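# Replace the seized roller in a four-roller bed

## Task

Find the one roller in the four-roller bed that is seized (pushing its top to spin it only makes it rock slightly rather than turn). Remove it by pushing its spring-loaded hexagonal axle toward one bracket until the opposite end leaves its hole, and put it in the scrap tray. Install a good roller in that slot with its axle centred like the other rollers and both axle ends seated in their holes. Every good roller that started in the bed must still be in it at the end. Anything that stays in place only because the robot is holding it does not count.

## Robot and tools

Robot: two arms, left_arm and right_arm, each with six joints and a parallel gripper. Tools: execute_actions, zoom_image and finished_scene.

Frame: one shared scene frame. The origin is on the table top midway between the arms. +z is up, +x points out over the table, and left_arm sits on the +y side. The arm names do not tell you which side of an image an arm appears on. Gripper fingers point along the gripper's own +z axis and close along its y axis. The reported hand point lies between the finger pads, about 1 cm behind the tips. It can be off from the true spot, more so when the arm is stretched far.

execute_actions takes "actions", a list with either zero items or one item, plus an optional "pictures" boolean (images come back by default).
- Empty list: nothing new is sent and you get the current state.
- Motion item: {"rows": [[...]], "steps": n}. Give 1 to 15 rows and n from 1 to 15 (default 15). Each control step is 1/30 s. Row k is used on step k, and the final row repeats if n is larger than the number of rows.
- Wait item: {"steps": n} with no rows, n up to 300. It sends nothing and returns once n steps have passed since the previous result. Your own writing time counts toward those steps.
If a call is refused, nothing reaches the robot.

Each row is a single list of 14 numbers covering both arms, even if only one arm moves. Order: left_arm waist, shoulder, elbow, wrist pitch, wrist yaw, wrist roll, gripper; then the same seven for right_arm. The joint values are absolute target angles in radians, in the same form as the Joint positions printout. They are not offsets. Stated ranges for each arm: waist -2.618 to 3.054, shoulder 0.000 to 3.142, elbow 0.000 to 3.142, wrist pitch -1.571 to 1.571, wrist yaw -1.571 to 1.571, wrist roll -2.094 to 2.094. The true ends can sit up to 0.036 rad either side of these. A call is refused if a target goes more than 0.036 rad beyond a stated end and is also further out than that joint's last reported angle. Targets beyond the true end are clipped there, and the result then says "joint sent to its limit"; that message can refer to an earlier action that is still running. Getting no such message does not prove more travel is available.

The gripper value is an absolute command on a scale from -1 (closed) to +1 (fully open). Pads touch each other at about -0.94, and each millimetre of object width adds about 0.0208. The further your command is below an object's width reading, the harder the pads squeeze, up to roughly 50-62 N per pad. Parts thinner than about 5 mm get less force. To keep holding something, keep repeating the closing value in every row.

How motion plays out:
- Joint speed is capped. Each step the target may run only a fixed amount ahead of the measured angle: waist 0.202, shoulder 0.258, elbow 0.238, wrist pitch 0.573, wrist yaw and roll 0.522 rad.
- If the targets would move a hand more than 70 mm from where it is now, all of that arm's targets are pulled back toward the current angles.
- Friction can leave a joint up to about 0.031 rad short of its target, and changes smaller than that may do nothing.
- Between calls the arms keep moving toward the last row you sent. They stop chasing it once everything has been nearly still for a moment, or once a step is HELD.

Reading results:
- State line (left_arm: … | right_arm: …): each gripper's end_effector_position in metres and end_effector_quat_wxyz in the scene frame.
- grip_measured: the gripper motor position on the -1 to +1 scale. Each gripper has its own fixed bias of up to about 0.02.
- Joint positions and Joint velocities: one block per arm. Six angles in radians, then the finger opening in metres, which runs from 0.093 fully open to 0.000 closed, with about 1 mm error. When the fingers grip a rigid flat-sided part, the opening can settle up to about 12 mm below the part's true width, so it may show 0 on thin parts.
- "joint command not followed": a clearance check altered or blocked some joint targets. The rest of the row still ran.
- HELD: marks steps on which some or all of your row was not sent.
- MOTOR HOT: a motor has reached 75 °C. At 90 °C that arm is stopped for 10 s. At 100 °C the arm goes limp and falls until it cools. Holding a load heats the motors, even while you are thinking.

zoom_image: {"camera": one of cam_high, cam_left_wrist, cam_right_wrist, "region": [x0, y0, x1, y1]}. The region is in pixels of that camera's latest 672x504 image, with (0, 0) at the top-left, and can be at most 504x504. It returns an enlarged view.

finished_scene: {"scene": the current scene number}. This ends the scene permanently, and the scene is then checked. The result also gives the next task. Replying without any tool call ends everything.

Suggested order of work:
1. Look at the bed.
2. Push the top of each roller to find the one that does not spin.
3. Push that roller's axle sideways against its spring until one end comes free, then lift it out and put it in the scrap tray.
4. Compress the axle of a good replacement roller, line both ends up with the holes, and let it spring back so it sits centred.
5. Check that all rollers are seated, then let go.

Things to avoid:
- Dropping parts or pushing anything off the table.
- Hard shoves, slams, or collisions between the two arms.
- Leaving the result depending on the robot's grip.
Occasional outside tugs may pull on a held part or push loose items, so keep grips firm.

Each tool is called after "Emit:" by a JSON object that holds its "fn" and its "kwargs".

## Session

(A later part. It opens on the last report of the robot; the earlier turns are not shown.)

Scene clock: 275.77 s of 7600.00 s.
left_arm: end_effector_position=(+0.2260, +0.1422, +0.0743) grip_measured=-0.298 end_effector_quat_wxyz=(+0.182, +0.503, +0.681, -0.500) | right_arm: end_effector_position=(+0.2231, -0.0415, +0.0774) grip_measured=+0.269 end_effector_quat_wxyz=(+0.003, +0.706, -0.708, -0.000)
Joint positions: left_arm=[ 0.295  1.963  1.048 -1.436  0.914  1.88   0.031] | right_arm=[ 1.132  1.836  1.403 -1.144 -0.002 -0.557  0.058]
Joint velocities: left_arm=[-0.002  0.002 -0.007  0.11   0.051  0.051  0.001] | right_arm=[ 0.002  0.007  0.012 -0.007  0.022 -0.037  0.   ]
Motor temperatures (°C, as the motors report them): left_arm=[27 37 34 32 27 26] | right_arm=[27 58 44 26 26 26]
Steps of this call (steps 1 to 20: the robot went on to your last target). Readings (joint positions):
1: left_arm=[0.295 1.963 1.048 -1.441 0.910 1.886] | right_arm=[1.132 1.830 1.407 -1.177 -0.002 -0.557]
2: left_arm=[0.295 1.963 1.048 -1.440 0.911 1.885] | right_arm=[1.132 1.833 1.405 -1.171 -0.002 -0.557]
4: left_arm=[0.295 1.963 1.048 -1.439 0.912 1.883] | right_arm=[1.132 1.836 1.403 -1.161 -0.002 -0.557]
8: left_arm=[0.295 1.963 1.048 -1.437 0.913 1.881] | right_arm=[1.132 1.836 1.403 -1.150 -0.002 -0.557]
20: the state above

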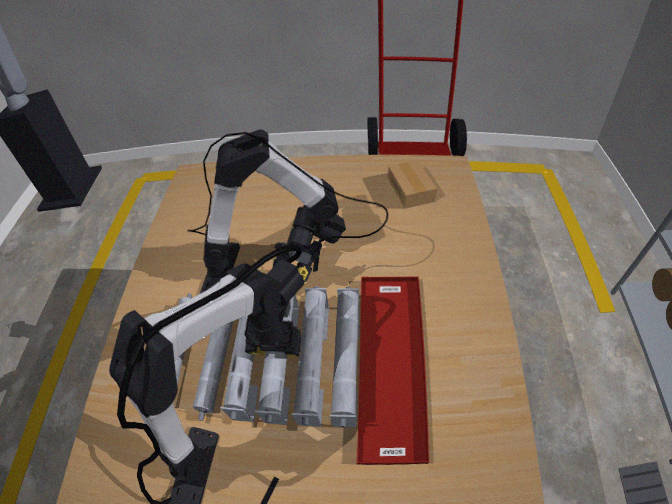

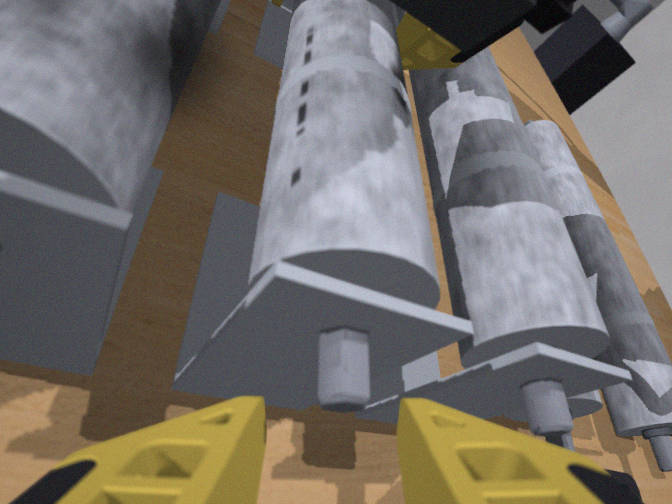

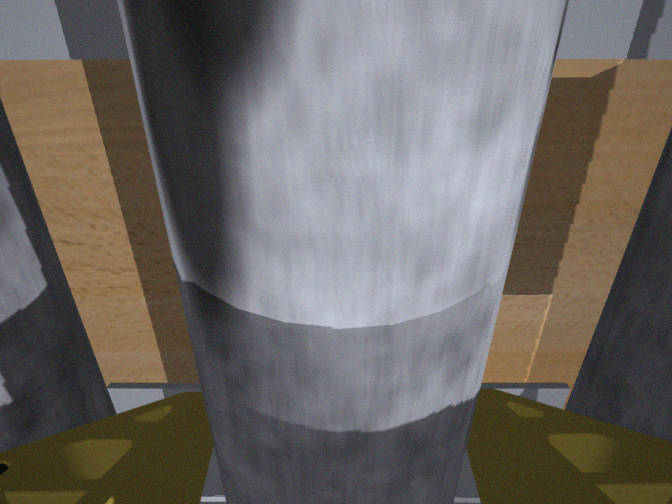

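Emit:
{"fn": "execute_actions", "kwargs": {"actions": []}}

Scene clock: 310.40 s of 7600.00 s.
left_arm: end_effector_position=(+0.2260, +0.1422, +0.0743) grip_measured=-0.298 end_effector_quat_wxyz=(+0.182, +0.503, +0.681, -0.500) | right_arm: end_effector_position=(+0.2231, -0.0414, +0.0774) grip_measured=+0.269 end_effector_quat_wxyz=(+0.003, +0.706, -0.708, -0.000)
Joint positions: left_arm=[ 0.295  1.963  1.048 -1.436  0.914  1.88   0.031] | right_arm=[ 1.132  1.836  1.403 -1.143 -0.002 -0.557  0.058]
Joint velocities: left_arm=[ 0.017 -0.017  0.007  0.007  0.022 -0.007  0.   ] | right_arm=[-0.022 -0.002 -0.002 -0.007 -0.081  0.037 -0.001]
Motor temperatures (°C, as the motors report them): left_arm=[27 40 33 32 27 26] | right_arm=[27 54 44 26 26 26]
Steps of this call (steps 1 to 15: the robot went on to your last target; steps 16 to 90: nothing new was sent; then 31.63 s passed at rest). Readings (joint positions):
1: left_arm=[0.295 1.963 1.048 -1.436 0.914 1.880] | right_arm=[1.132 1.836 1.403 -1.144 -0.002 -0.557]
2: left_arm=[0.295 1.963 1.048 -1.436 0.914 1.880] | right_arm=[1.132 1.836 1.403 -1.144 -0.002 -0.557]
4: left_arm=[0.295 1.963 1.048 -1.436 0.914 1.880] | right_arm=[1.132 1.836 1.403 -1.143 -0.002 -0.557]
8: left_arm=[0.295 1.963 1.048 -1.436 0.914 1.880] | right_arm=[1.132 1.836 1.403 -1.143 -0.002 -0.557]
90: the state above
All arms were judged still, so your last target was given up. Only a new action makes them travel on or press farther. Fingers that are still opening or closing keep moving.

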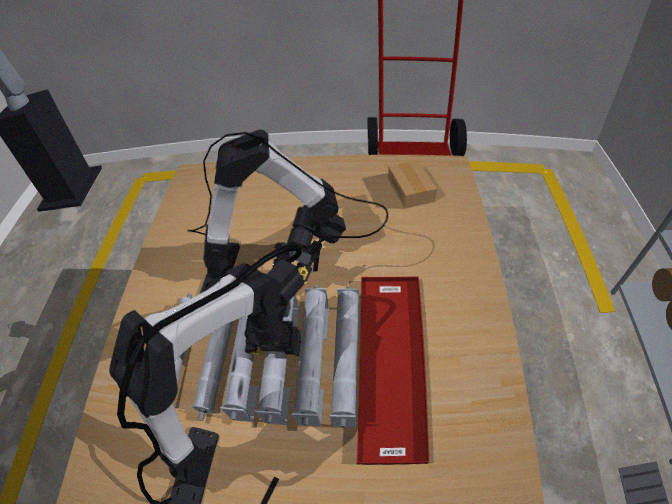

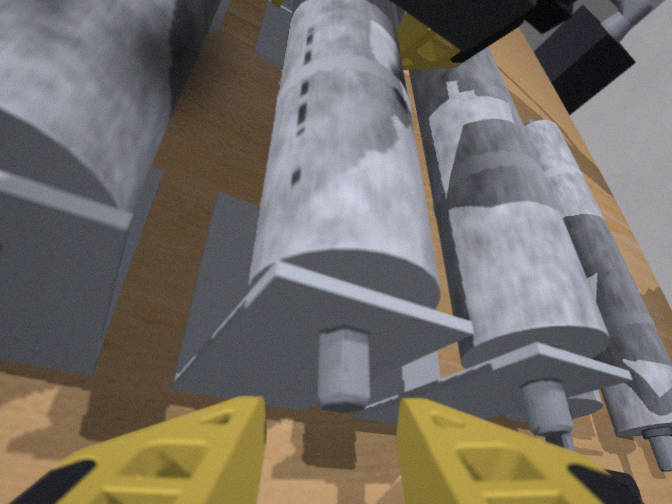

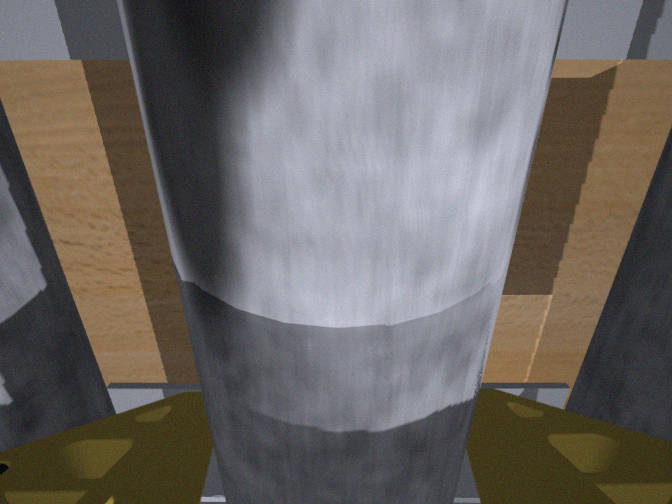

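Emit:
{"fn": "execute_actions", "kwargs": {"actions": [{"rows":[[0.28,1.942,1.02,-1.425,0.935,1.86,-0.3,1.135,1.852,1.375,-1.12,0,-0.555,0.27],[0.27,1.938,1.013,-1.415,0.943,1.85,-0.3,1.135,1.852,1.37,-1.115,0,-0.555,0.27],[0.26,1.934,1.005,-1.408,0.95,1.84,-0.3,1.135,1.852,1.368,-1.113,0,-0.555,0.27],[0.249,1.93,0.998,-1.40,0.958,1.83,-0.3,1.135,1.852,1.368,-1.113,0,-0.555,0.27]],"steps":15}]}}

Scene clock: 319.30 s of 7600.00 s.
left_arm: end_effector_position=(+0.2208, +0.1302, +0.0740) grip_measured=-0.298 end_effector_quat_wxyz=(+0.177, +0.498, +0.680, -0.508) | right_arm: end_effector_position=(+0.2229, -0.0417, +0.0742) grip_measured=+0.269 end_effector_quat_wxyz=(+0.003, +0.706, -0.708, -0.000)
Joint positions: left_arm=[ 0.255  1.948  1.017 -1.408  0.944  1.841  0.031] | right_arm=[ 1.132  1.836  1.39  -1.129 -0.002 -0.557  0.058]
Joint velocities: left_arm=[-0.007 -0.007 -0.012  0.081 -0.007 -0.022  0.   ] | right_arm=[-0.017  0.007  0.017 -0.007 -0.066 -0.037 -0.   ]
Motor temperatures (°C, as the motors report them): left_arm=[27 41 32 32 27 26] | right_arm=[27 53 44 26 26 26]
Steps of this call (steps 1 to 90: nothing new was sent; then 5.40 s passed at rest; steps 91 to 105: all 15 steps of this action). Readings (joint positions):
91: left_arm=[0.295 1.963 1.048 -1.436 0.915 1.878] | right_arm=[1.132 1.836 1.403 -1.142 -0.002 -0.557]
92: left_arm=[0.292 1.962 1.046 -1.432 0.918 1.875] | right_arm=[1.132 1.836 1.403 -1.141 -0.002 -0.557]
94: left_arm=[0.279 1.955 1.033 -1.422 0.926 1.864] | right_arm=[1.132 1.836 1.399 -1.134 -0.002 -0.557]
98: left_arm=[0.255 1.948 1.017 -1.416 0.937 1.849] | right_arm=[1.132 1.836 1.390 -1.131 -0.002 -0.557]
105: the state above

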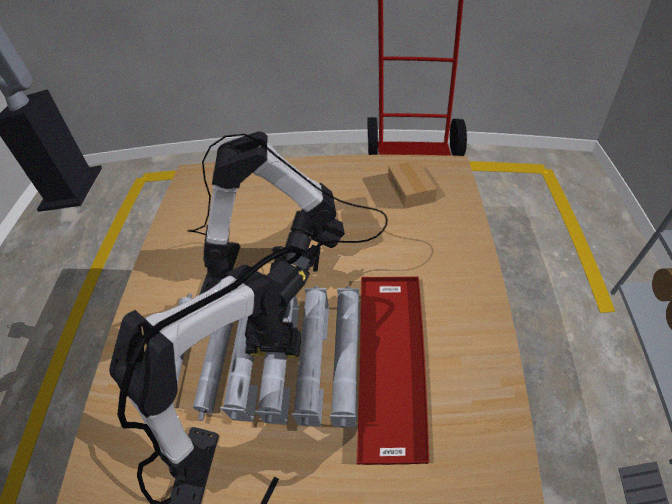

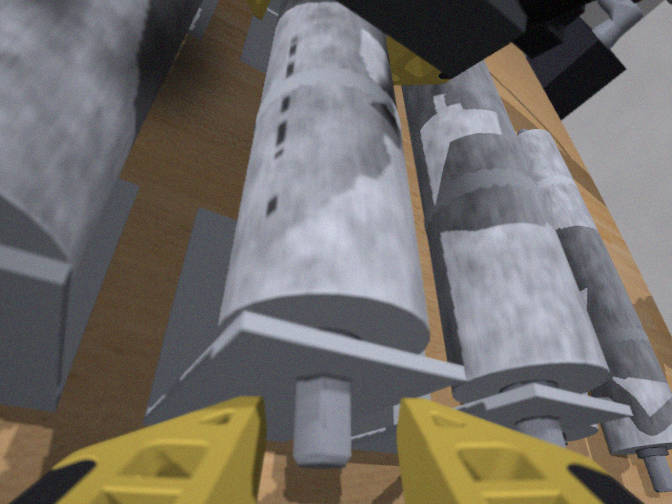

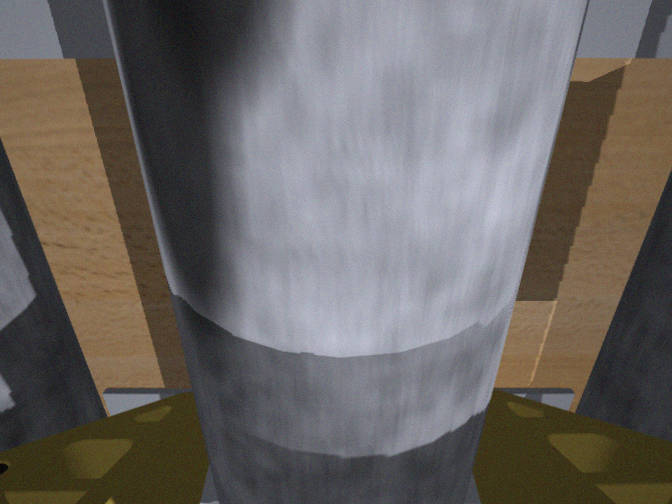

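Emit:
{"fn": "execute_actions", "kwargs": {"actions": [{"rows":[[0.249,1.96,0.998,-1.40,0.958,1.83,-0.35,1.135,1.852,1.368,-1.113,0,-0.555,0.22],[0.249,1.968,0.998,-1.40,0.958,1.83,-0.4,1.135,1.852,1.368,-1.113,0,-0.555,0.18],[0.249,1.972,0.998,-1.40,0.958,1.83,-0.45,1.135,1.852,1.368,-1.113,0,-0.555,0.14],[0.249,1.972,0.998,-1.40,0.958,1.83,-0.5,1.135,1.852,1.368,-1.113,0,-0.555,0.1],[0.249,1.972,0.998,-1.40,0.958,1.83,-0.55,1.135,1.852,1.368,-1.113,0,-0.555,0.06],[0.249,1.972,0.998,-1.40,0.958,1.83,-0.58,1.135,1.852,1.368,-1.113,0,-0.555,0.02],[0.249,1.972,0.998,-1.40,0.958,1.83,-0.6,1.135,1.852,1.368,-1.113,0,-0.555,-0.03],[0.249,1.972,0.998,-1.40,0.958,1.83,-0.6,1.135,1.852,1.368,-1.113,0,-0.555,-0.08],[0.249,1.972,0.998,-1.40,0.958,1.83,-0.6,1.135,1.852,1.368,-1.113,0,-0.555,-0.14],[0.249,1.972,0.998,-1.40,0.958,1.83,-0.6,1.135,1.852,1.368,-1.113,0,-0.555,-0.2]],"steps":15}]}}

Scene clock: 335.43 s of 7600.00 s.
left_arm: end_effector_position=(+0.2208, +0.1300, +0.0714) grip_measured=-0.598 end_effector_quat_wxyz=(+0.174, +0.494, +0.681, -0.511) | right_arm: end_effector_position=(+0.2231, -0.0415, +0.0742) grip_measured=-0.112 end_effector_quat_wxyz=(+0.002, +0.706, -0.708, -0.000)
Joint positions: left_arm=[ 0.255  1.962  1.017 -1.405  0.945  1.838  0.017] | right_arm=[ 1.132  1.836  1.39  -1.128 -0.002 -0.557  0.04 ]
Joint velocities: left_arm=[-0.022  0.017 -0.002  0.037 -0.022 -0.037  0.   ] | right_arm=[ 0.007  0.007  0.007  0.051 -0.066 -0.066  0.   ]
Motor temperatures (°C, as the motors report them): left_arm=[27 42 32 31 27 26] | right_arm=[27 52 44 25 26 26]
Steps of this call (steps 1 to 15: the robot went on to your last target; steps 16 to 90: nothing new was sent; then 12.63 s passed at rest; steps 91 to 105: all 15 steps of this action). Readings (joint positions):
91: left_arm=[0.255 1.948 1.017 -1.407 0.945 1.838] | right_arm=[1.132 1.836 1.390 -1.128 -0.002 -0.557]
92: left_arm=[0.255 1.949 1.017 -1.407 0.945 1.838] | right_arm=[1.132 1.836 1.390 -1.128 -0.002 -0.557]
94: left_arm=[0.255 1.954 1.017 -1.407 0.945 1.838] | right_arm=[1.132 1.836 1.390 -1.128 -0.002 -0.557]
98: left_arm=[0.255 1.962 1.017 -1.405 0.945 1.838] | right_arm=[1.132 1.836 1.390 -1.128 -0.002 -0.557]
105: the state above

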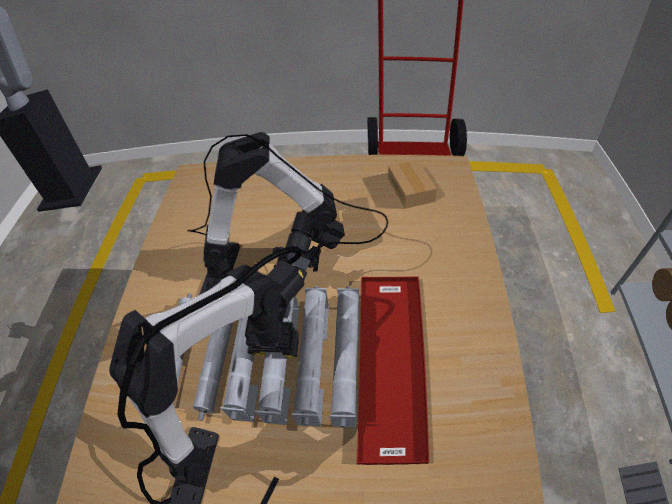

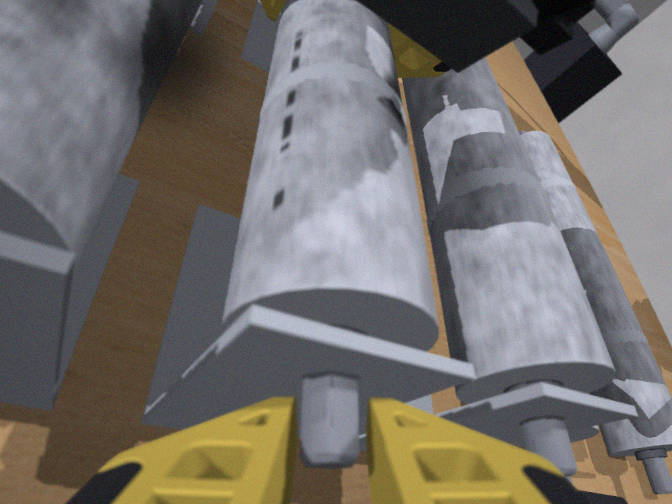

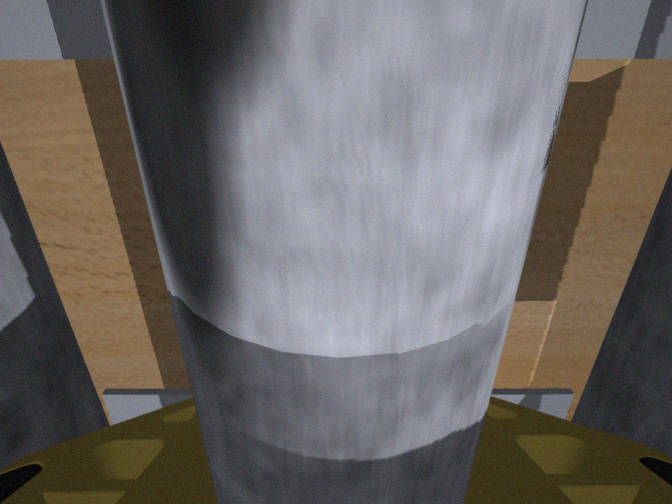

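Emit:
{"fn": "execute_actions", "kwargs": {"actions": [{"rows":[[0.249,1.962,1.01,-1.40,0.95,1.835,-0.64,1.135,1.845,1.38,-1.12,0,-0.555,-0.2],[0.249,1.962,1.01,-1.40,0.95,1.835,-0.68,1.135,1.845,1.38,-1.12,0,-0.555,-0.2],[0.249,1.962,1.01,-1.40,0.95,1.835,-0.71,1.135,1.845,1.38,-1.12,0,-0.555,-0.2],[0.249,1.962,1.01,-1.40,0.95,1.835,-0.74,1.135,1.845,1.38,-1.12,0,-0.555,-0.2],[0.249,1.962,1.01,-1.40,0.95,1.835,-0.78,1.135,1.845,1.38,-1.12,0,-0.555,-0.2],[0.249,1.962,1.01,-1.40,0.95,1.835,-0.83,1.135,1.845,1.38,-1.12,0,-0.555,-0.2],[0.249,1.962,1.01,-1.40,0.95,1.835,-0.88,1.135,1.845,1.38,-1.12,0,-0.555,-0.2],[0.249,1.962,1.01,-1.40,0.95,1.835,-0.94,1.135,1.845,1.38,-1.12,0,-0.555,-0.2],[0.249,1.962,1.01,-1.40,0.95,1.835,-1,1.135,1.845,1.38,-1.12,0,-0.555,-0.2]],"steps":15}], "pictures": false}}

Scene clock: 349.73 s of 7600.00 s.
left_arm: end_effector_position=(+0.2212, +0.1301, +0.0711) grip_measured=-0.871 end_effector_quat_wxyz=(+0.174, +0.495, +0.681, -0.511) | right_arm: end_effector_position=(+0.2231, -0.0415, +0.0742) grip_measured=-0.112 end_effector_quat_wxyz=(+0.002, +0.706, -0.708, -0.000)
Joint positions: left_arm=[ 0.255  1.962  1.017 -1.402  0.945  1.838  0.003] | right_arm=[ 1.132  1.836  1.39  -1.128 -0.002 -0.557  0.04 ]
Joint velocities: left_arm=[-0.002 -0.007  0.007  0.022  0.007 -0.007  0.   ] | right_arm=[ 0.002  0.007 -0.012  0.051 -0.125 -0.066 -0.001]
Motor temperatures (°C, as the motors report them): left_arm=[27 41 32 31 27 26] | right_arm=[27 51 44 25 26 26]
Steps of this call (steps 1 to 15: the robot went on to your last target; steps 16 to 90: nothing new was sent; then 10.80 s passed at rest; steps 91 to 105: all 15 steps of this action). Readings (joint positions):
91: left_arm=[0.255 1.962 1.017 -1.405 0.945 1.838] | right_arm=[1.132 1.836 1.390 -1.128 -0.002 -0.557]
92: left_arm=[0.255 1.962 1.017 -1.405 0.945 1.838] | right_arm=[1.132 1.836 1.390 -1.128 -0.002 -0.557]
94: left_arm=[0.255 1.962 1.017 -1.402 0.945 1.838] | right_arm=[1.132 1.836 1.390 -1.128 -0.002 -0.557]
98: left_arm=[0.255 1.962 1.017 -1.402 0.945 1.838] | right_arm=[1.132 1.836 1.390 -1.128 -0.002 -0.557]
105: the state above

Emit:
{"fn": "execute_actions", "kwargs": {"actions": [{"rows":[[0.265,1.97,1.025,-1.405,0.92,1.845,-1,1.135,1.845,1.38,-1.12,0,-0.555,-0.2],[0.275,1.974,1.03,-1.41,0.90,1.852,-1,1.135,1.845,1.38,-1.12,0,-0.555,-0.2],[0.284,1.977,1.034,-1.414,0.885,1.858,-1,1.135,1.845,1.38,-1.12,0,-0.555,-0.2],[0.292,1.98,1.037,-1.418,0.87,1.864,-1,1.135,1.845,1.38,-1.12,0,-0.555,-0.2],[0.30,1.982,1.04,-1.422,0.855,1.87,-1,1.135,1.845,1.38,-1.12,0,-0.555,-0.2],[0.308,1.984,1.043,-1.426,0.84,1.876,-1,1.135,1.845,1.38,-1.12,0,-0.555,-0.2],[0.316,1.986,1.046,-1.43,0.825,1.882,-1,1.135,1.845,1.38,-1.12,0,-0.555,-0.2],[0.324,1.988,1.049,-1.434,0.81,1.888,-1,1.135,1.845,1.38,-1.12,0,-0.555,-0.2],[0.332,1.991,1.052,-1.438,0.795,1.894,-1,1.135,1.845,1.38,-1.12,0,-0.555,-0.2],[0.34,1.993,1.055,-1.442,0.78,1.90,-1,1.135,1.845,1.38,-1.12,0,-0.555,-0.2],[0.348,1.995,1.058,-1.446,0.765,1.906,-1,1.135,1.845,1.38,-1.12,0,-0.555,-0.2],[0.356,1.998,1.061,-1.45,0.75,1.912,-1,1.135,1.845,1.38,-1.12,0,-0.555,-0.2],[0.364,2.0,1.064,-1.454,0.735,1.918,-1,1.135,1.845,1.38,-1.12,0,-0.555,-0.2],[0.372,2.003,1.067,-1.458,0.72,1.924,-1,1.135,1.845,1.38,-1.12,0,-0.555,-0.2],[0.38,2.005,1.07,-1.46,0.705,1.93,-1,1.135,1.845,1.38,-1.12,0,-0.555,-0.2]],"steps":15}]}}

Emit:
{"fn": "execute_actions", "kwargs": {"actions": []}}

Scene clock: 380.23 s of 7600.00 s.
left_arm: end_effector_position=(+0.2207, +0.1520, +0.0708) grip_measured=-0.871 end_effector_quat_wxyz=(+0.169, +0.491, +0.688, -0.507) | right_arm: end_effector_position=(+0.2234, -0.0404, +0.0734) grip_measured=-0.112 end_effector_quat_wxyz=(+0.001, +0.706, -0.708, -0.002)
Joint positions: left_arm=[ 0.335  1.984  1.045 -1.461  0.882  1.897  0.003] | right_arm=[ 1.132  1.839  1.39  -1.123 -0.004 -0.558  0.04 ]
Joint velocities: left_arm=[ 0.271  0.037  0.12  -0.286 -0.242  0.183 -0.   ] | right_arm=[-0.002  0.1    0.007 -0.037 -0.007  0.037  0.   ]
Motor temperatures (°C, as the motors report them): left_arm=[27 41 32 31 27 26] | right_arm=[27 51 44 25 26 26]
Steps of this call (steps 1 to 15: the robot went on to your last target; steps 16 to 90: nothing new was sent; then 27.00 s passed at rest; steps 91 to 105: all 15 steps of this action). Readings (joint positions):
91: left_arm=[0.255 1.962 1.017 -1.402 0.945 1.838] | right_arm=[1.132 1.836 1.390 -1.128 -0.002 -0.557]
92: left_arm=[0.256 1.962 1.017 -1.402 0.944 1.839] | right_arm=[1.132 1.836 1.390 -1.128 -0.002 -0.557]
94: left_arm=[0.261 1.962 1.017 -1.404 0.941 1.842] | right_arm=[1.132 1.836 1.390 -1.125 -0.003 -0.557]
98: left_arm=[0.280 1.970 1.019 -1.417 0.936 1.858] | right_arm=[1.132 1.836 1.390 -1.125 -0.004 -0.557]
105: the state above

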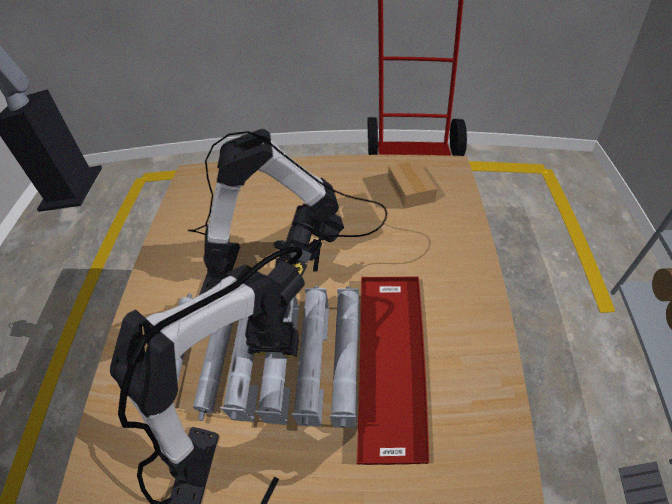

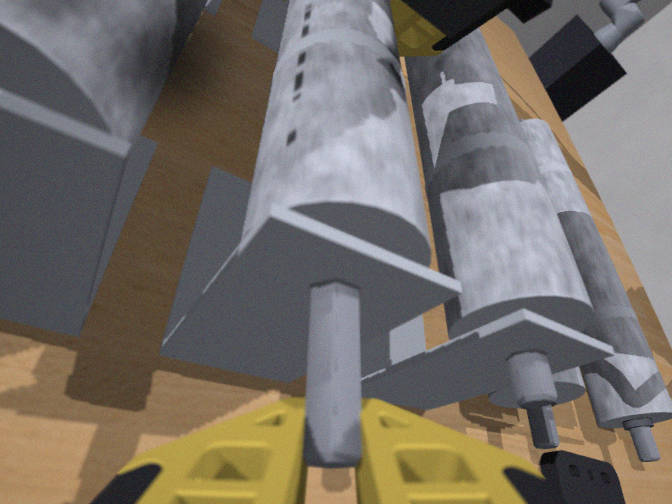

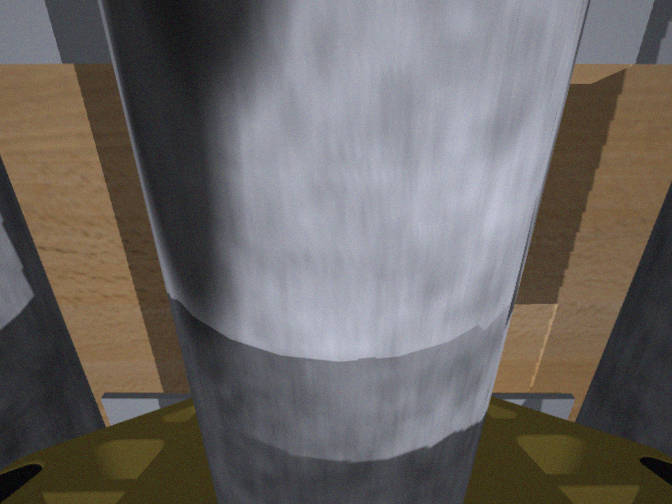

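Scene clock: 380.23 s of 7600.00 s.
left_arm: end_effector_position=(+0.2207, +0.1520, +0.0708) grip_measured=-0.871 end_effector_quat_wxyz=(+0.169, +0.491, +0.688, -0.507) | right_arm: end_effector_position=(+0.2234, -0.0404, +0.0734) grip_measured=-0.112 end_effector_quat_wxyz=(+0.001, +0.706, -0.708, -0.002)
Joint positions: left_arm=[ 0.335  1.984  1.045 -1.461  0.882  1.897  0.003] | right_arm=[ 1.132  1.839  1.39  -1.123 -0.004 -0.558  0.04 ]
Joint velocities: left_arm=[ 0.271  0.037  0.12  -0.286 -0.242  0.183 -0.   ] | right_arm=[-0.002  0.1    0.007 -0.037 -0.007  0.037  0.   ]
Motor temperatures (°C, as the motors report them): left_arm=[27 41 32 31 27 26] | right_arm=[27 51 44 25 26 26]

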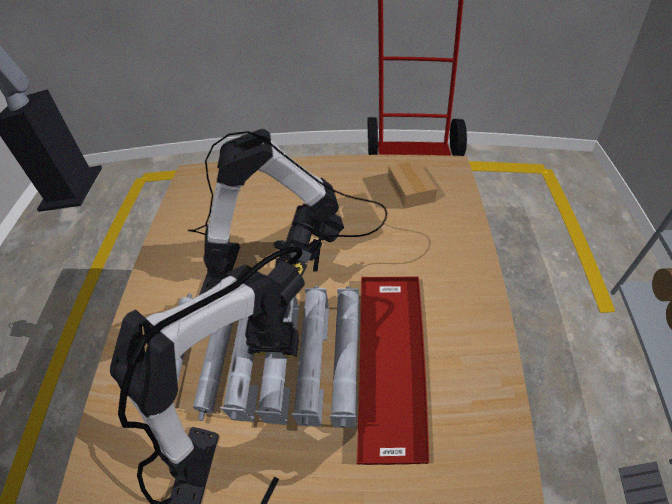

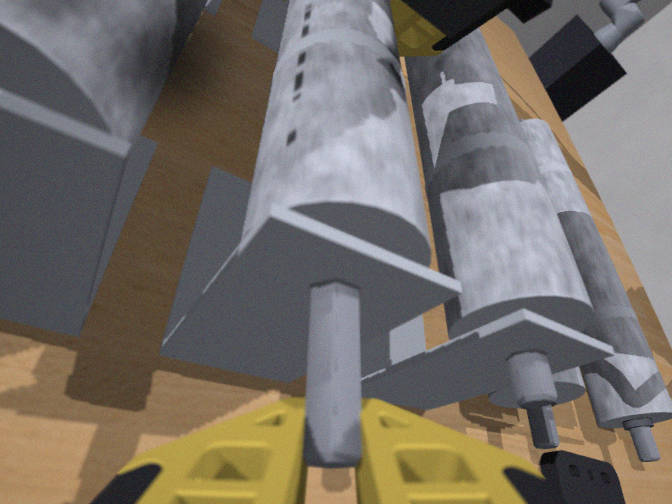

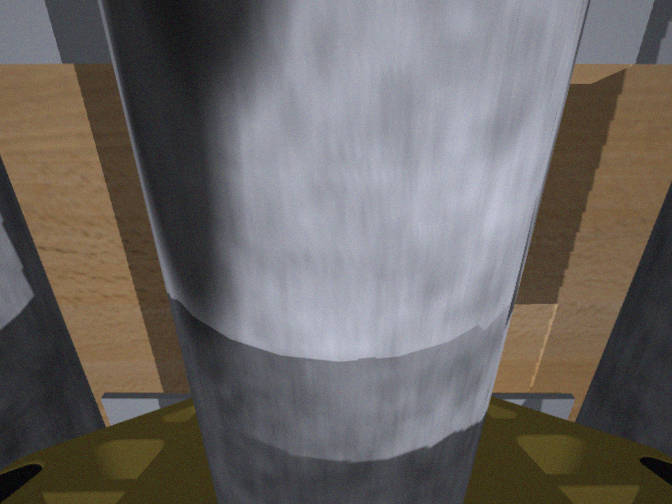

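Emit:
{"fn": "execute_actions", "kwargs": {"actions": [{"rows":[[0.37,2.005,1.06,-1.46,0.715,1.93,-1,1.138,1.83,1.42,-1.14,0.008,-0.55,-0.2],[0.37,2.005,1.06,-1.46,0.715,1.93,-1,1.14,1.832,1.44,-1.155,0.012,-0.548,-0.2],[0.37,2.005,1.06,-1.46,0.715,1.93,-1,1.142,1.836,1.452,-1.167,0.015,-0.546,-0.2],[0.37,2.005,1.06,-1.46,0.715,1.93,-1,1.144,1.841,1.463,-1.179,0.018,-0.544,-0.2],[0.37,2.005,1.06,-1.46,0.715,1.93,-1,1.146,1.846,1.474,-1.191,0.022,-0.542,-0.2],[0.37,2.005,1.06,-1.46,0.715,1.93,-1,1.148,1.85,1.484,-1.203,0.025,-0.54,-0.2],[0.37,2.005,1.06,-1.46,0.715,1.93,-1,1.151,1.855,1.495,-1.215,0.028,-0.538,-0.2],[0.37,2.005,1.06,-1.46,0.715,1.93,-1,1.153,1.86,1.506,-1.227,0.032,-0.535,-0.2],[0.37,2.005,1.06,-1.46,0.715,1.93,-1,1.155,1.865,1.516,-1.239,0.035,-0.533,-0.2],[0.37,2.005,1.06,-1.46,0.715,1.93,-1,1.157,1.869,1.527,-1.251,0.038,-0.531,-0.2],[0.37,2.005,1.06,-1.46,0.715,1.93,-1,1.159,1.874,1.538,-1.263,0.042,-0.529,-0.2],[0.37,2.005,1.06,-1.46,0.715,1.93,-1,1.162,1.879,1.548,-1.275,0.045,-0.527,-0.2],[0.37,2.005,1.06,-1.46,0.715,1.93,-1,1.164,1.884,1.559,-1.287,0.048,-0.524,-0.2],[0.37,2.005,1.06,-1.46,0.715,1.93,-1,1.166,1.888,1.57,-1.299,0.052,-0.522,-0.2],[0.37,2.005,1.06,-1.46,0.715,1.93,-1,1.168,1.893,1.58,-1.31,0.055,-0.52,-0.2]],"steps":15}], "pictures": false}}

Emit:
{"fn": "execute_actions", "kwargs": {"actions": [{"steps":15}]}}

Scene clock: 412.93 s of 7600.00 s.
left_arm: end_effector_position=(+0.2208, +0.1524, +0.0691) grip_measured=-0.871 end_effector_quat_wxyz=(+0.172, +0.497, +0.683, -0.507) | right_arm: end_effector_position=(+0.2237, -0.0407, +0.0843) grip_measured=-0.112 end_effector_quat_wxyz=(+0.030, +0.707, -0.706, +0.025)
Joint positions: left_arm=[ 0.335  1.994  1.048 -1.462  0.879  1.919  0.003] | right_arm=[ 1.149  1.895  1.504 -1.252  0.034 -0.543  0.04 ]
Joint velocities: left_arm=[-0.022 -0.017 -0.007 -0.051  0.022  0.037 -0.   ] | right_arm=[ 0.061  0.129  0.32  -0.315  0.037  0.007  0.001]
Motor temperatures (°C, as the motors report them): left_arm=[28 39 33 31 31 26] | right_arm=[27 52 44 25 26 26]
Steps of this call (steps 1 to 30: the robot went on to your last target; steps 31 to 90: nothing new was sent; then 29.20 s passed at rest; steps 91 to 105: all 15 steps of this action). Readings (joint positions):
91: left_arm=[0.338 1.989 1.048 -1.471 0.882 1.917] | right_arm=[1.132 1.845 1.390 -1.122 -0.004 -0.559]
92: left_arm=[0.338 1.989 1.048 -1.471 0.882 1.917] | right_arm=[1.132 1.845 1.390 -1.123 -0.003 -0.559]
94: left_arm=[0.338 1.989 1.048 -1.469 0.882 1.917] | right_arm=[1.132 1.845 1.398 -1.131 -0.002 -0.559]
98: left_arm=[0.338 1.994 1.048 -1.468 0.881 1.918] | right_arm=[1.138 1.859 1.434 -1.172 0.010 -0.555]
105: the state above

Scene clock: 413.43 s of 7600.00 s.
left_arm: end_effector_position=(+0.2208, +0.1523, +0.0686) grip_measured=-0.871 end_effector_quat_wxyz=(+0.172, +0.499, +0.682, -0.506) | right_arm: end_effector_position=(+0.2234, -0.0410, +0.0863) grip_measured=-0.112 end_effector_quat_wxyz=(+0.035, +0.706, -0.707, +0.031)
Joint positions: left_arm=[ 0.334  1.994  1.048 -1.459  0.878  1.921  0.003] | right_arm=[ 1.154  1.904  1.524 -1.274  0.042 -0.535  0.04 ]
Joint velocities: left_arm=[-0.007 -0.002 -0.012  0.007 -0.051 -0.022  0.001] | right_arm=[-0.017 -0.007 -0.017  0.066 -0.022  0.037 -0.001]
Motor temperatures (°C, as the motors report them): left_arm=[28 39 33 31 31 26] | right_arm=[27 52 45 25 26 26]
Steps of this call (steps 1 to 15: the robot went on to your last target). Readings (joint positions):
1: left_arm=[0.334 1.994 1.048 -1.461 0.878 1.920] | right_arm=[1.151 1.899 1.513 -1.261 0.038 -0.541]
2: left_arm=[0.334 1.994 1.048 -1.460 0.878 1.920] | right_arm=[1.152 1.901 1.518 -1.267 0.040 -0.540]
4: left_arm=[0.334 1.994 1.048 -1.460 0.878 1.920] | right_arm=[1.154 1.903 1.522 -1.272 0.042 -0.537]
8: left_arm=[0.334 1.994 1.048 -1.459 0.878 1.921] | right_arm=[1.154 1.904 1.524 -1.274 0.042 -0.536]
15: the state above

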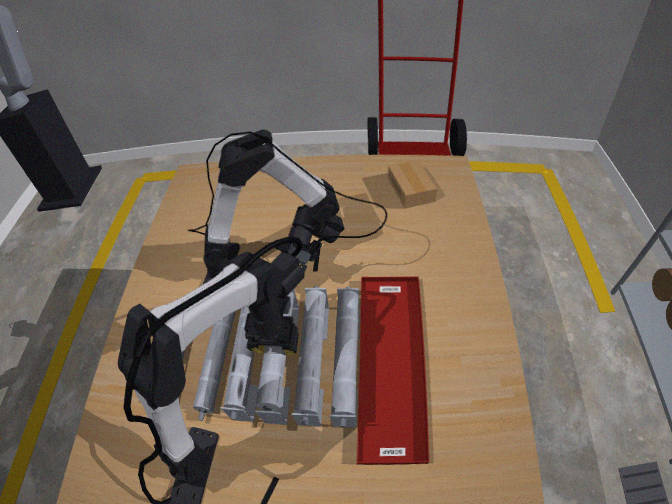

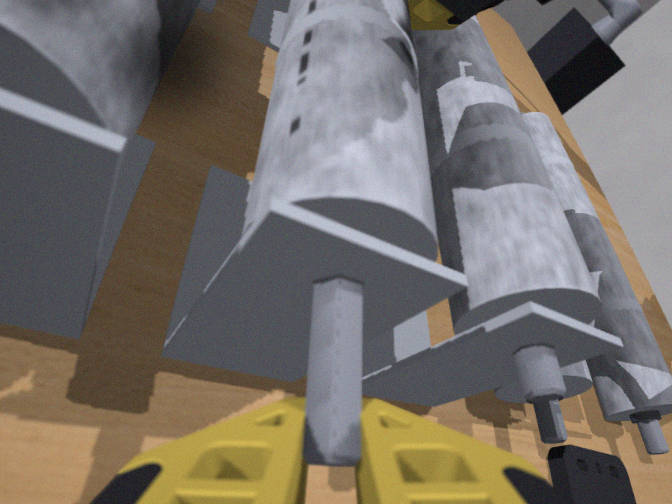

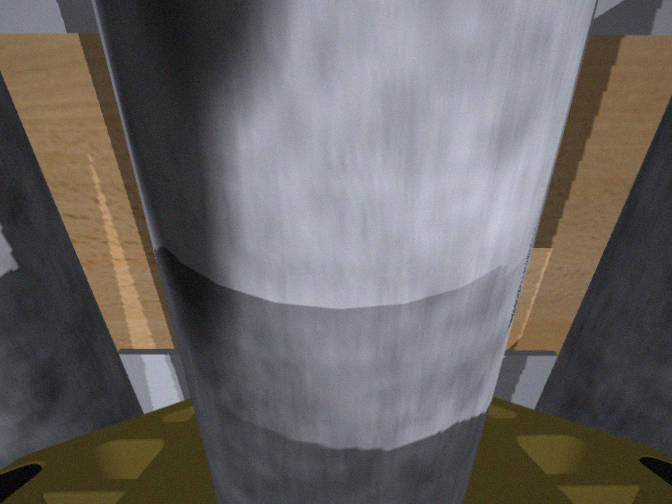

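Left eases back.

Emit:
{"fn": "execute_actions", "kwargs": {"actions": [{"rows":[[0.36,1.995,1.05,-1.455,0.735,1.92,-1,1.168,1.893,1.58,-1.31,0.055,-0.52,-0.2],[0.352,1.99,1.045,-1.451,0.75,1.913,-1,1.168,1.893,1.58,-1.31,0.055,-0.52,-0.2],[0.344,1.987,1.041,-1.447,0.765,1.907,-1,1.168,1.893,1.58,-1.31,0.055,-0.52,-0.2],[0.336,1.984,1.038,-1.443,0.78,1.9,-1,1.168,1.893,1.58,-1.31,0.055,-0.52,-0.2],[0.328,1.981,1.035,-1.439,0.795,1.894,-1,1.168,1.893,1.58,-1.31,0.055,-0.52,-0.2],[0.32,1.978,1.031,-1.435,0.81,1.888,-1,1.168,1.893,1.58,-1.31,0.055,-0.52,-0.2],[0.312,1.975,1.028,-1.431,0.825,1.881,-1,1.168,1.893,1.58,-1.31,0.055,-0.52,-0.2],[0.304,1.972,1.025,-1.427,0.84,1.875,-1,1.168,1.893,1.58,-1.31,0.055,-0.52,-0.2],[0.296,1.969,1.021,-1.423,0.855,1.869,-1,1.168,1.893,1.58,-1.31,0.055,-0.52,-0.2],[0.288,1.966,1.018,-1.419,0.87,1.862,-1,1.168,1.893,1.58,-1.31,0.055,-0.52,-0.2],[0.28,1.963,1.015,-1.415,0.885,1.856,-1,1.168,1.893,1.58,-1.31,0.055,-0.52,-0.2],[0.274,1.96,1.011,-1.411,0.90,1.85,-1,1.168,1.893,1.58,-1.31,0.055,-0.52,-0.2],[0.268,1.957,1.008,-1.407,0.915,1.844,-1,1.168,1.893,1.58,-1.31,0.055,-0.52,-0.2],[0.262,1.955,1.005,-1.404,0.93,1.84,-1,1.168,1.893,1.58,-1.31,0.055,-0.52,-0.2],[0.258,1.955,1.005,-1.402,0.94,1.838,-1,1.168,1.893,1.58,-1.31,0.055,-0.52,-0.2]],"steps":15}], "pictures": false}}

Emit:
{"fn": "execute_actions", "kwargs": {"actions": [{"rows":[[0.258,1.955,1.005,-1.402,0.94,1.838,-1,1.168,1.893,1.58,-1.31,0.055,-0.52,-0.2],[0.258,1.955,1.005,-1.402,0.94,1.838,-1,1.168,1.893,1.58,-1.31,0.055,-0.52,-0.2],[0.258,1.955,1.005,-1.402,0.94,1.838,-1,1.168,1.893,1.58,-1.31,0.055,-0.52,-0.2],[0.258,1.955,1.005,-1.402,0.94,1.838,-0.85,1.168,1.893,1.58,-1.31,0.055,-0.52,-0.2],[0.258,1.955,1.005,-1.402,0.94,1.838,-0.75,1.168,1.893,1.58,-1.31,0.055,-0.52,-0.2],[0.258,1.955,1.005,-1.402,0.94,1.838,-0.65,1.168,1.893,1.58,-1.31,0.055,-0.52,-0.2],[0.258,1.955,1.005,-1.402,0.94,1.838,-0.5,1.168,1.893,1.58,-1.31,0.055,-0.52,-0.2],[0.258,1.955,1.005,-1.402,0.94,1.838,-0.4,1.168,1.893,1.58,-1.31,0.055,-0.52,-0.2],[0.258,1.955,1.005,-1.402,0.94,1.838,-0.3,1.168,1.893,1.58,-1.31,0.055,-0.52,-0.2]],"steps":13}]}}

Scene clock: 438.43 s of 7600.00 s.
left_arm: end_effector_position=(+0.2211, +0.1330, +0.0700) grip_measured=-0.871 end_effector_quat_wxyz=(+0.173, +0.501, +0.677, -0.511) | right_arm: end_effector_position=(+0.2229, -0.0410, +0.0873) grip_measured=-0.112 end_effector_quat_wxyz=(+0.036, +0.705, -0.707, +0.031)
Joint positions: left_arm=[ 0.263  1.977  1.028 -1.419  0.932  1.868  0.003] | right_arm=[ 1.155  1.904  1.527 -1.279  0.042 -0.532  0.04 ]
Joint velocities: left_arm=[-0.198 -0.022 -0.095  0.125  0.256 -0.168  0.001] | right_arm=[-0.002  0.012 -0.017  0.007 -0.037 -0.007  0.001]
Motor temperatures (°C, as the motors report them): left_arm=[28 39 33 31 31 26] | right_arm=[27 55 50 25 26 26]
Steps of this call (steps 1 to 15: the robot went on to your last target; steps 16 to 90: nothing new was sent; then 21.50 s passed at rest; steps 91 to 105: all 15 steps of this action). Readings (joint positions):
91: left_arm=[0.333 1.994 1.048 -1.459 0.878 1.921] | right_arm=[1.154 1.904 1.524 -1.274 0.042 -0.535]
92: left_arm=[0.332 1.994 1.048 -1.459 0.878 1.921] | right_arm=[1.154 1.904 1.524 -1.274 0.042 -0.535]
94: left_arm=[0.330 1.994 1.048 -1.458 0.878 1.919] | right_arm=[1.154 1.904 1.524 -1.274 0.042 -0.535]
98: left_arm=[0.322 1.993 1.048 -1.456 0.883 1.905] | right_arm=[1.154 1.904 1.524 -1.275 0.042 -0.535]
105: the state above

Scene clock: 438.87 s of 7600.00 s.
left_arm: end_effector_position=(+0.2218, +0.1307, +0.0698) grip_measured=-0.303 end_effector_quat_wxyz=(+0.172, +0.496, +0.679, -0.513) | right_arm: end_effector_position=(+0.2224, -0.0411, +0.0873) grip_measured=-0.112 end_effector_quat_wxyz=(+0.037, +0.704, -0.708, +0.031)
Joint positions: left_arm=[ 0.256  1.975  1.025 -1.409  0.942  1.848  0.031] | right_arm=[ 1.156  1.904  1.527 -1.281  0.042 -0.529  0.04 ]
Joint velocities: left_arm=[-0.027  0.002 -0.012 -0.007  0.007  0.022  0.002] | right_arm=[ 0.007  0.002 -0.012  0.007  0.007  0.051 -0.001]
Motor temperatures (°C, as the motors report them): left_arm=[28 39 33 31 31 26] | right_arm=[27 55 51 25 26 26]
Steps of this call (steps 1 to 13: all 13 steps of this action). Readings (joint positions):
1: left_arm=[0.258 1.976 1.026 -1.415 0.940 1.864] | right_arm=[1.155 1.904 1.527 -1.280 0.042 -0.532]
2: left_arm=[0.256 1.976 1.025 -1.413 0.942 1.860] | right_arm=[1.155 1.904 1.527 -1.280 0.042 -0.531]
4: left_arm=[0.256 1.975 1.025 -1.413 0.942 1.857] | right_arm=[1.155 1.904 1.527 -1.280 0.042 -0.531]
8: left_arm=[0.256 1.975 1.025 -1.411 0.942 1.851] | right_arm=[1.156 1.904 1.527 -1.281 0.042 -0.529]
13: the state above

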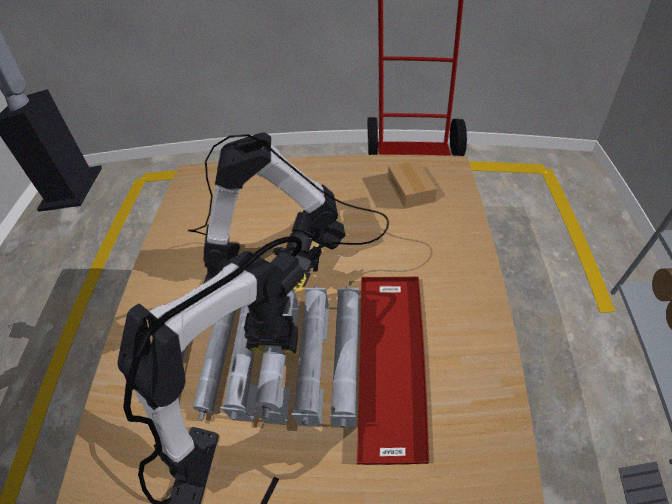

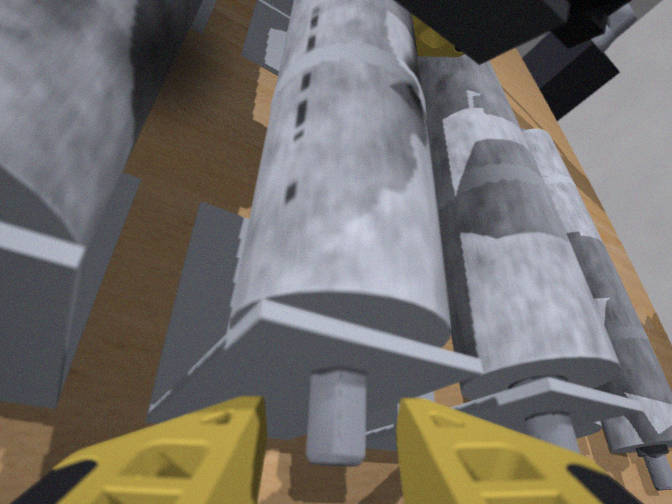

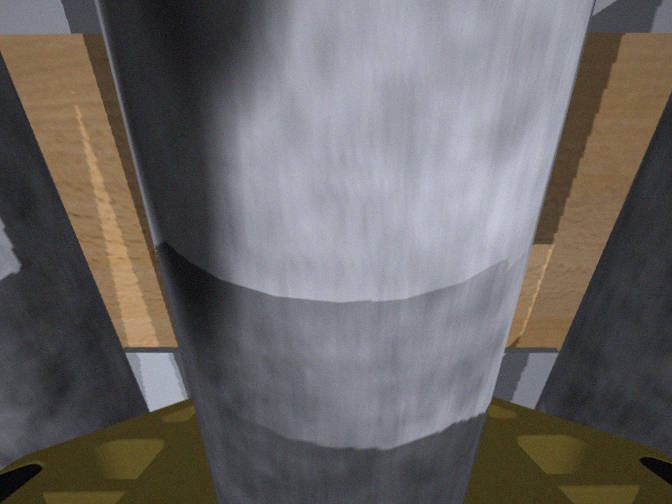

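Emit:
{"fn": "execute_actions", "kwargs": {"actions": [{"rows":[[0.275,1.97,1.03,-1.415,0.925,1.86,-0.3,1.169,1.896,1.587,-1.318,0.058,-0.519,-0.2],[0.29,1.975,1.045,-1.43,0.915,1.875,-0.3,1.17,1.9,1.594,-1.326,0.06,-0.518,-0.2],[0.305,1.98,1.055,-1.44,0.905,1.89,-0.3,1.172,1.903,1.601,-1.334,0.063,-0.517,-0.2],[0.32,1.98,1.065,-1.452,0.895,1.905,-0.3,1.173,1.906,1.608,-1.342,0.065,-0.516,-0.2],[0.335,1.98,1.075,-1.465,0.885,1.92,-0.3,1.174,1.91,1.615,-1.35,0.068,-0.515,-0.2],[0.35,1.98,1.085,-1.48,0.875,1.94,-0.3,1.175,1.913,1.622,-1.358,0.07,-0.514,-0.2],[0.365,1.98,1.095,-1.49,0.868,1.955,-0.3,1.177,1.916,1.629,-1.366,0.073,-0.513,-0.2],[0.38,1.98,1.095,-1.5,0.868,1.965,-0.3,1.178,1.92,1.636,-1.374,0.075,-0.512,-0.2],[0.38,1.98,1.095,-1.5,0.868,1.965,-0.3,1.179,1.923,1.643,-1.382,0.078,-0.511,-0.2],[0.38,1.98,1.095,-1.5,0.868,1.965,-0.3,1.18,1.926,1.65,-1.39,0.08,-0.51,-0.2],[0.38,1.98,1.095,-1.5,0.868,1.965,-0.3,1.182,1.93,1.657,-1.398,0.083,-0.509,-0.2],[0.38,1.98,1.095,-1.5,0.868,1.965,-0.3,1.183,1.933,1.664,-1.406,0.085,-0.508,-0.2],[0.38,1.98,1.095,-1.5,0.868,1.965,-0.3,1.184,1.936,1.671,-1.414,0.088,-0.507,-0.2],[0.38,1.98,1.095,-1.5,0.868,1.965,-0.3,1.185,1.94,1.678,-1.422,0.09,-0.506,-0.2],[0.38,1.98,1.095,-1.5,0.868,1.965,-0.3,1.186,1.942,1.685,-1.43,0.092,-0.505,-0.2]],"steps":15}], "pictures": false}}

Emit:
{"fn": "execute_actions", "kwargs": {"actions": [{"steps":10}]}}

Scene clock: 467.57 s of 7600.00 s.
left_arm: end_effector_position=(+0.2305, +0.1630, +0.0761) grip_measured=-0.303 end_effector_quat_wxyz=(+0.197, +0.499, +0.686, -0.491) | right_arm: end_effector_position=(+0.2228, -0.0407, +0.0979) grip_measured=-0.112 end_effector_quat_wxyz=(+0.055, +0.704, -0.706, +0.052)
Joint positions: left_arm=[ 0.377  1.975  1.075 -1.477  0.881  1.945  0.031] | right_arm=[ 1.17   1.946  1.62  -1.379  0.07  -0.514  0.04 ]
Joint velocities: left_arm=[-0.017 -0.022 -0.002 -0.051  0.037  0.051 -0.001] | right_arm=[ 0.027  0.1    0.208 -0.183  0.081  0.007  0.001]
Motor temperatures (°C, as the motors report them): left_arm=[27 42 32 31 29 26] | right_arm=[27 56 54 25 26 26]
Steps of this call (steps 1 to 15: the robot went on to your last target; steps 16 to 90: nothing new was sent; then 25.20 s passed at rest; steps 91 to 105: all 15 steps of this action). Readings (joint positions):
91: left_arm=[0.257 1.975 1.025 -1.408 0.941 1.847] | right_arm=[1.156 1.904 1.527 -1.281 0.042 -0.529]
92: left_arm=[0.261 1.975 1.025 -1.409 0.939 1.850] | right_arm=[1.156 1.904 1.530 -1.283 0.042 -0.528]
94: left_arm=[0.282 1.975 1.027 -1.417 0.928 1.863] | right_arm=[1.157 1.909 1.543 -1.297 0.044 -0.527]
98: left_arm=[0.346 1.975 1.062 -1.448 0.900 1.906] | right_arm=[1.162 1.922 1.571 -1.327 0.054 -0.522]
105: the state above

Scene clock: 467.90 s of 7600.00 s.
left_arm: end_effector_position=(+0.2290, +0.1631, +0.0767) grip_measured=-0.303 end_effector_quat_wxyz=(+0.196, +0.501, +0.684, -0.492) | right_arm: end_effector_position=(+0.2225, -0.0408, +0.0993) grip_measured=-0.112 end_effector_quat_wxyz=(+0.058, +0.703, -0.706, +0.055)
Joint positions: left_arm=[ 0.377  1.975  1.075 -1.484  0.877  1.954  0.031] | right_arm=[ 1.173  1.951  1.633 -1.394  0.075 -0.509  0.04 ]
Joint velocities: left_arm=[-0.027  0.017  0.007 -0.022 -0.007  0.037  0.   ] | right_arm=[-0.012  0.012  0.007 -0.051  0.037 -0.037  0.001]
Motor temperatures (°C, as the motors report them): left_arm=[27 42 32 31 29 26] | right_arm=[27 56 54 25 26 26]
Steps of this call (steps 1 to 10: the robot went on to your last target). Readings (joint positions):
1: left_arm=[0.377 1.975 1.075 -1.479 0.880 1.947] | right_arm=[1.171 1.948 1.626 -1.385 0.073 -0.513]
2: left_arm=[0.377 1.975 1.075 -1.480 0.879 1.949] | right_arm=[1.172 1.949 1.629 -1.389 0.074 -0.513]
4: left_arm=[0.377 1.975 1.075 -1.482 0.878 1.951] | right_arm=[1.173 1.950 1.632 -1.393 0.075 -0.511]
8: left_arm=[0.377 1.975 1.075 -1.484 0.877 1.954] | right_arm=[1.173 1.951 1.633 -1.394 0.075 -0.509]
10: the state above

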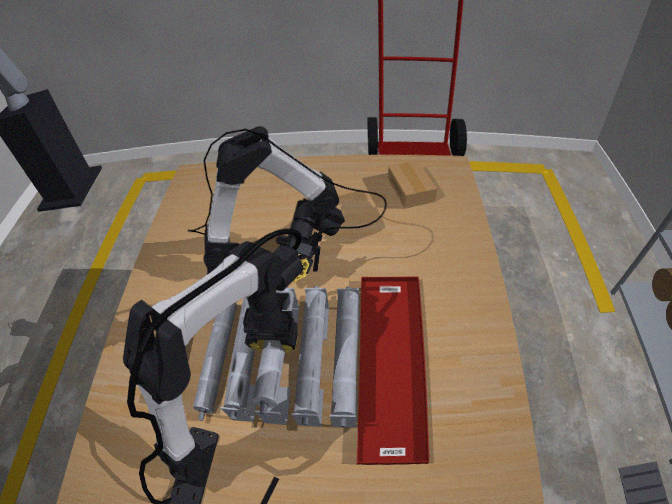

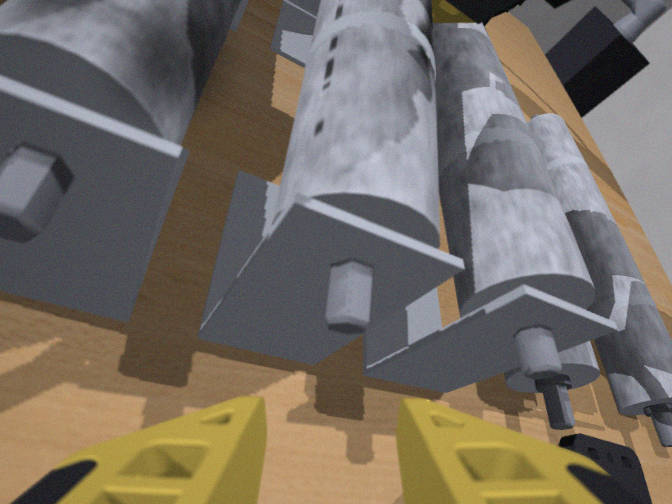

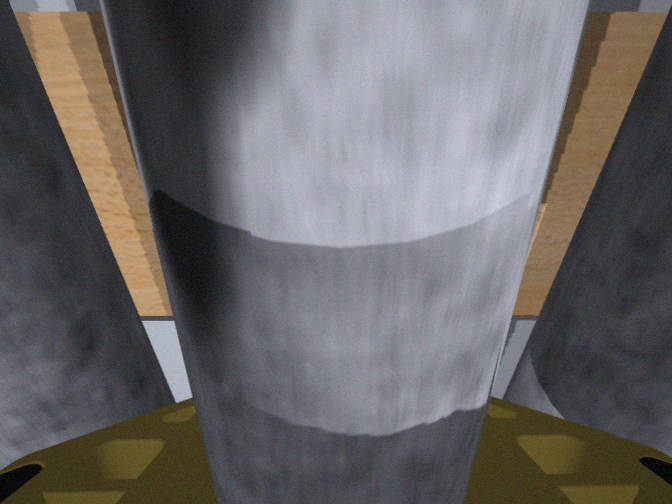

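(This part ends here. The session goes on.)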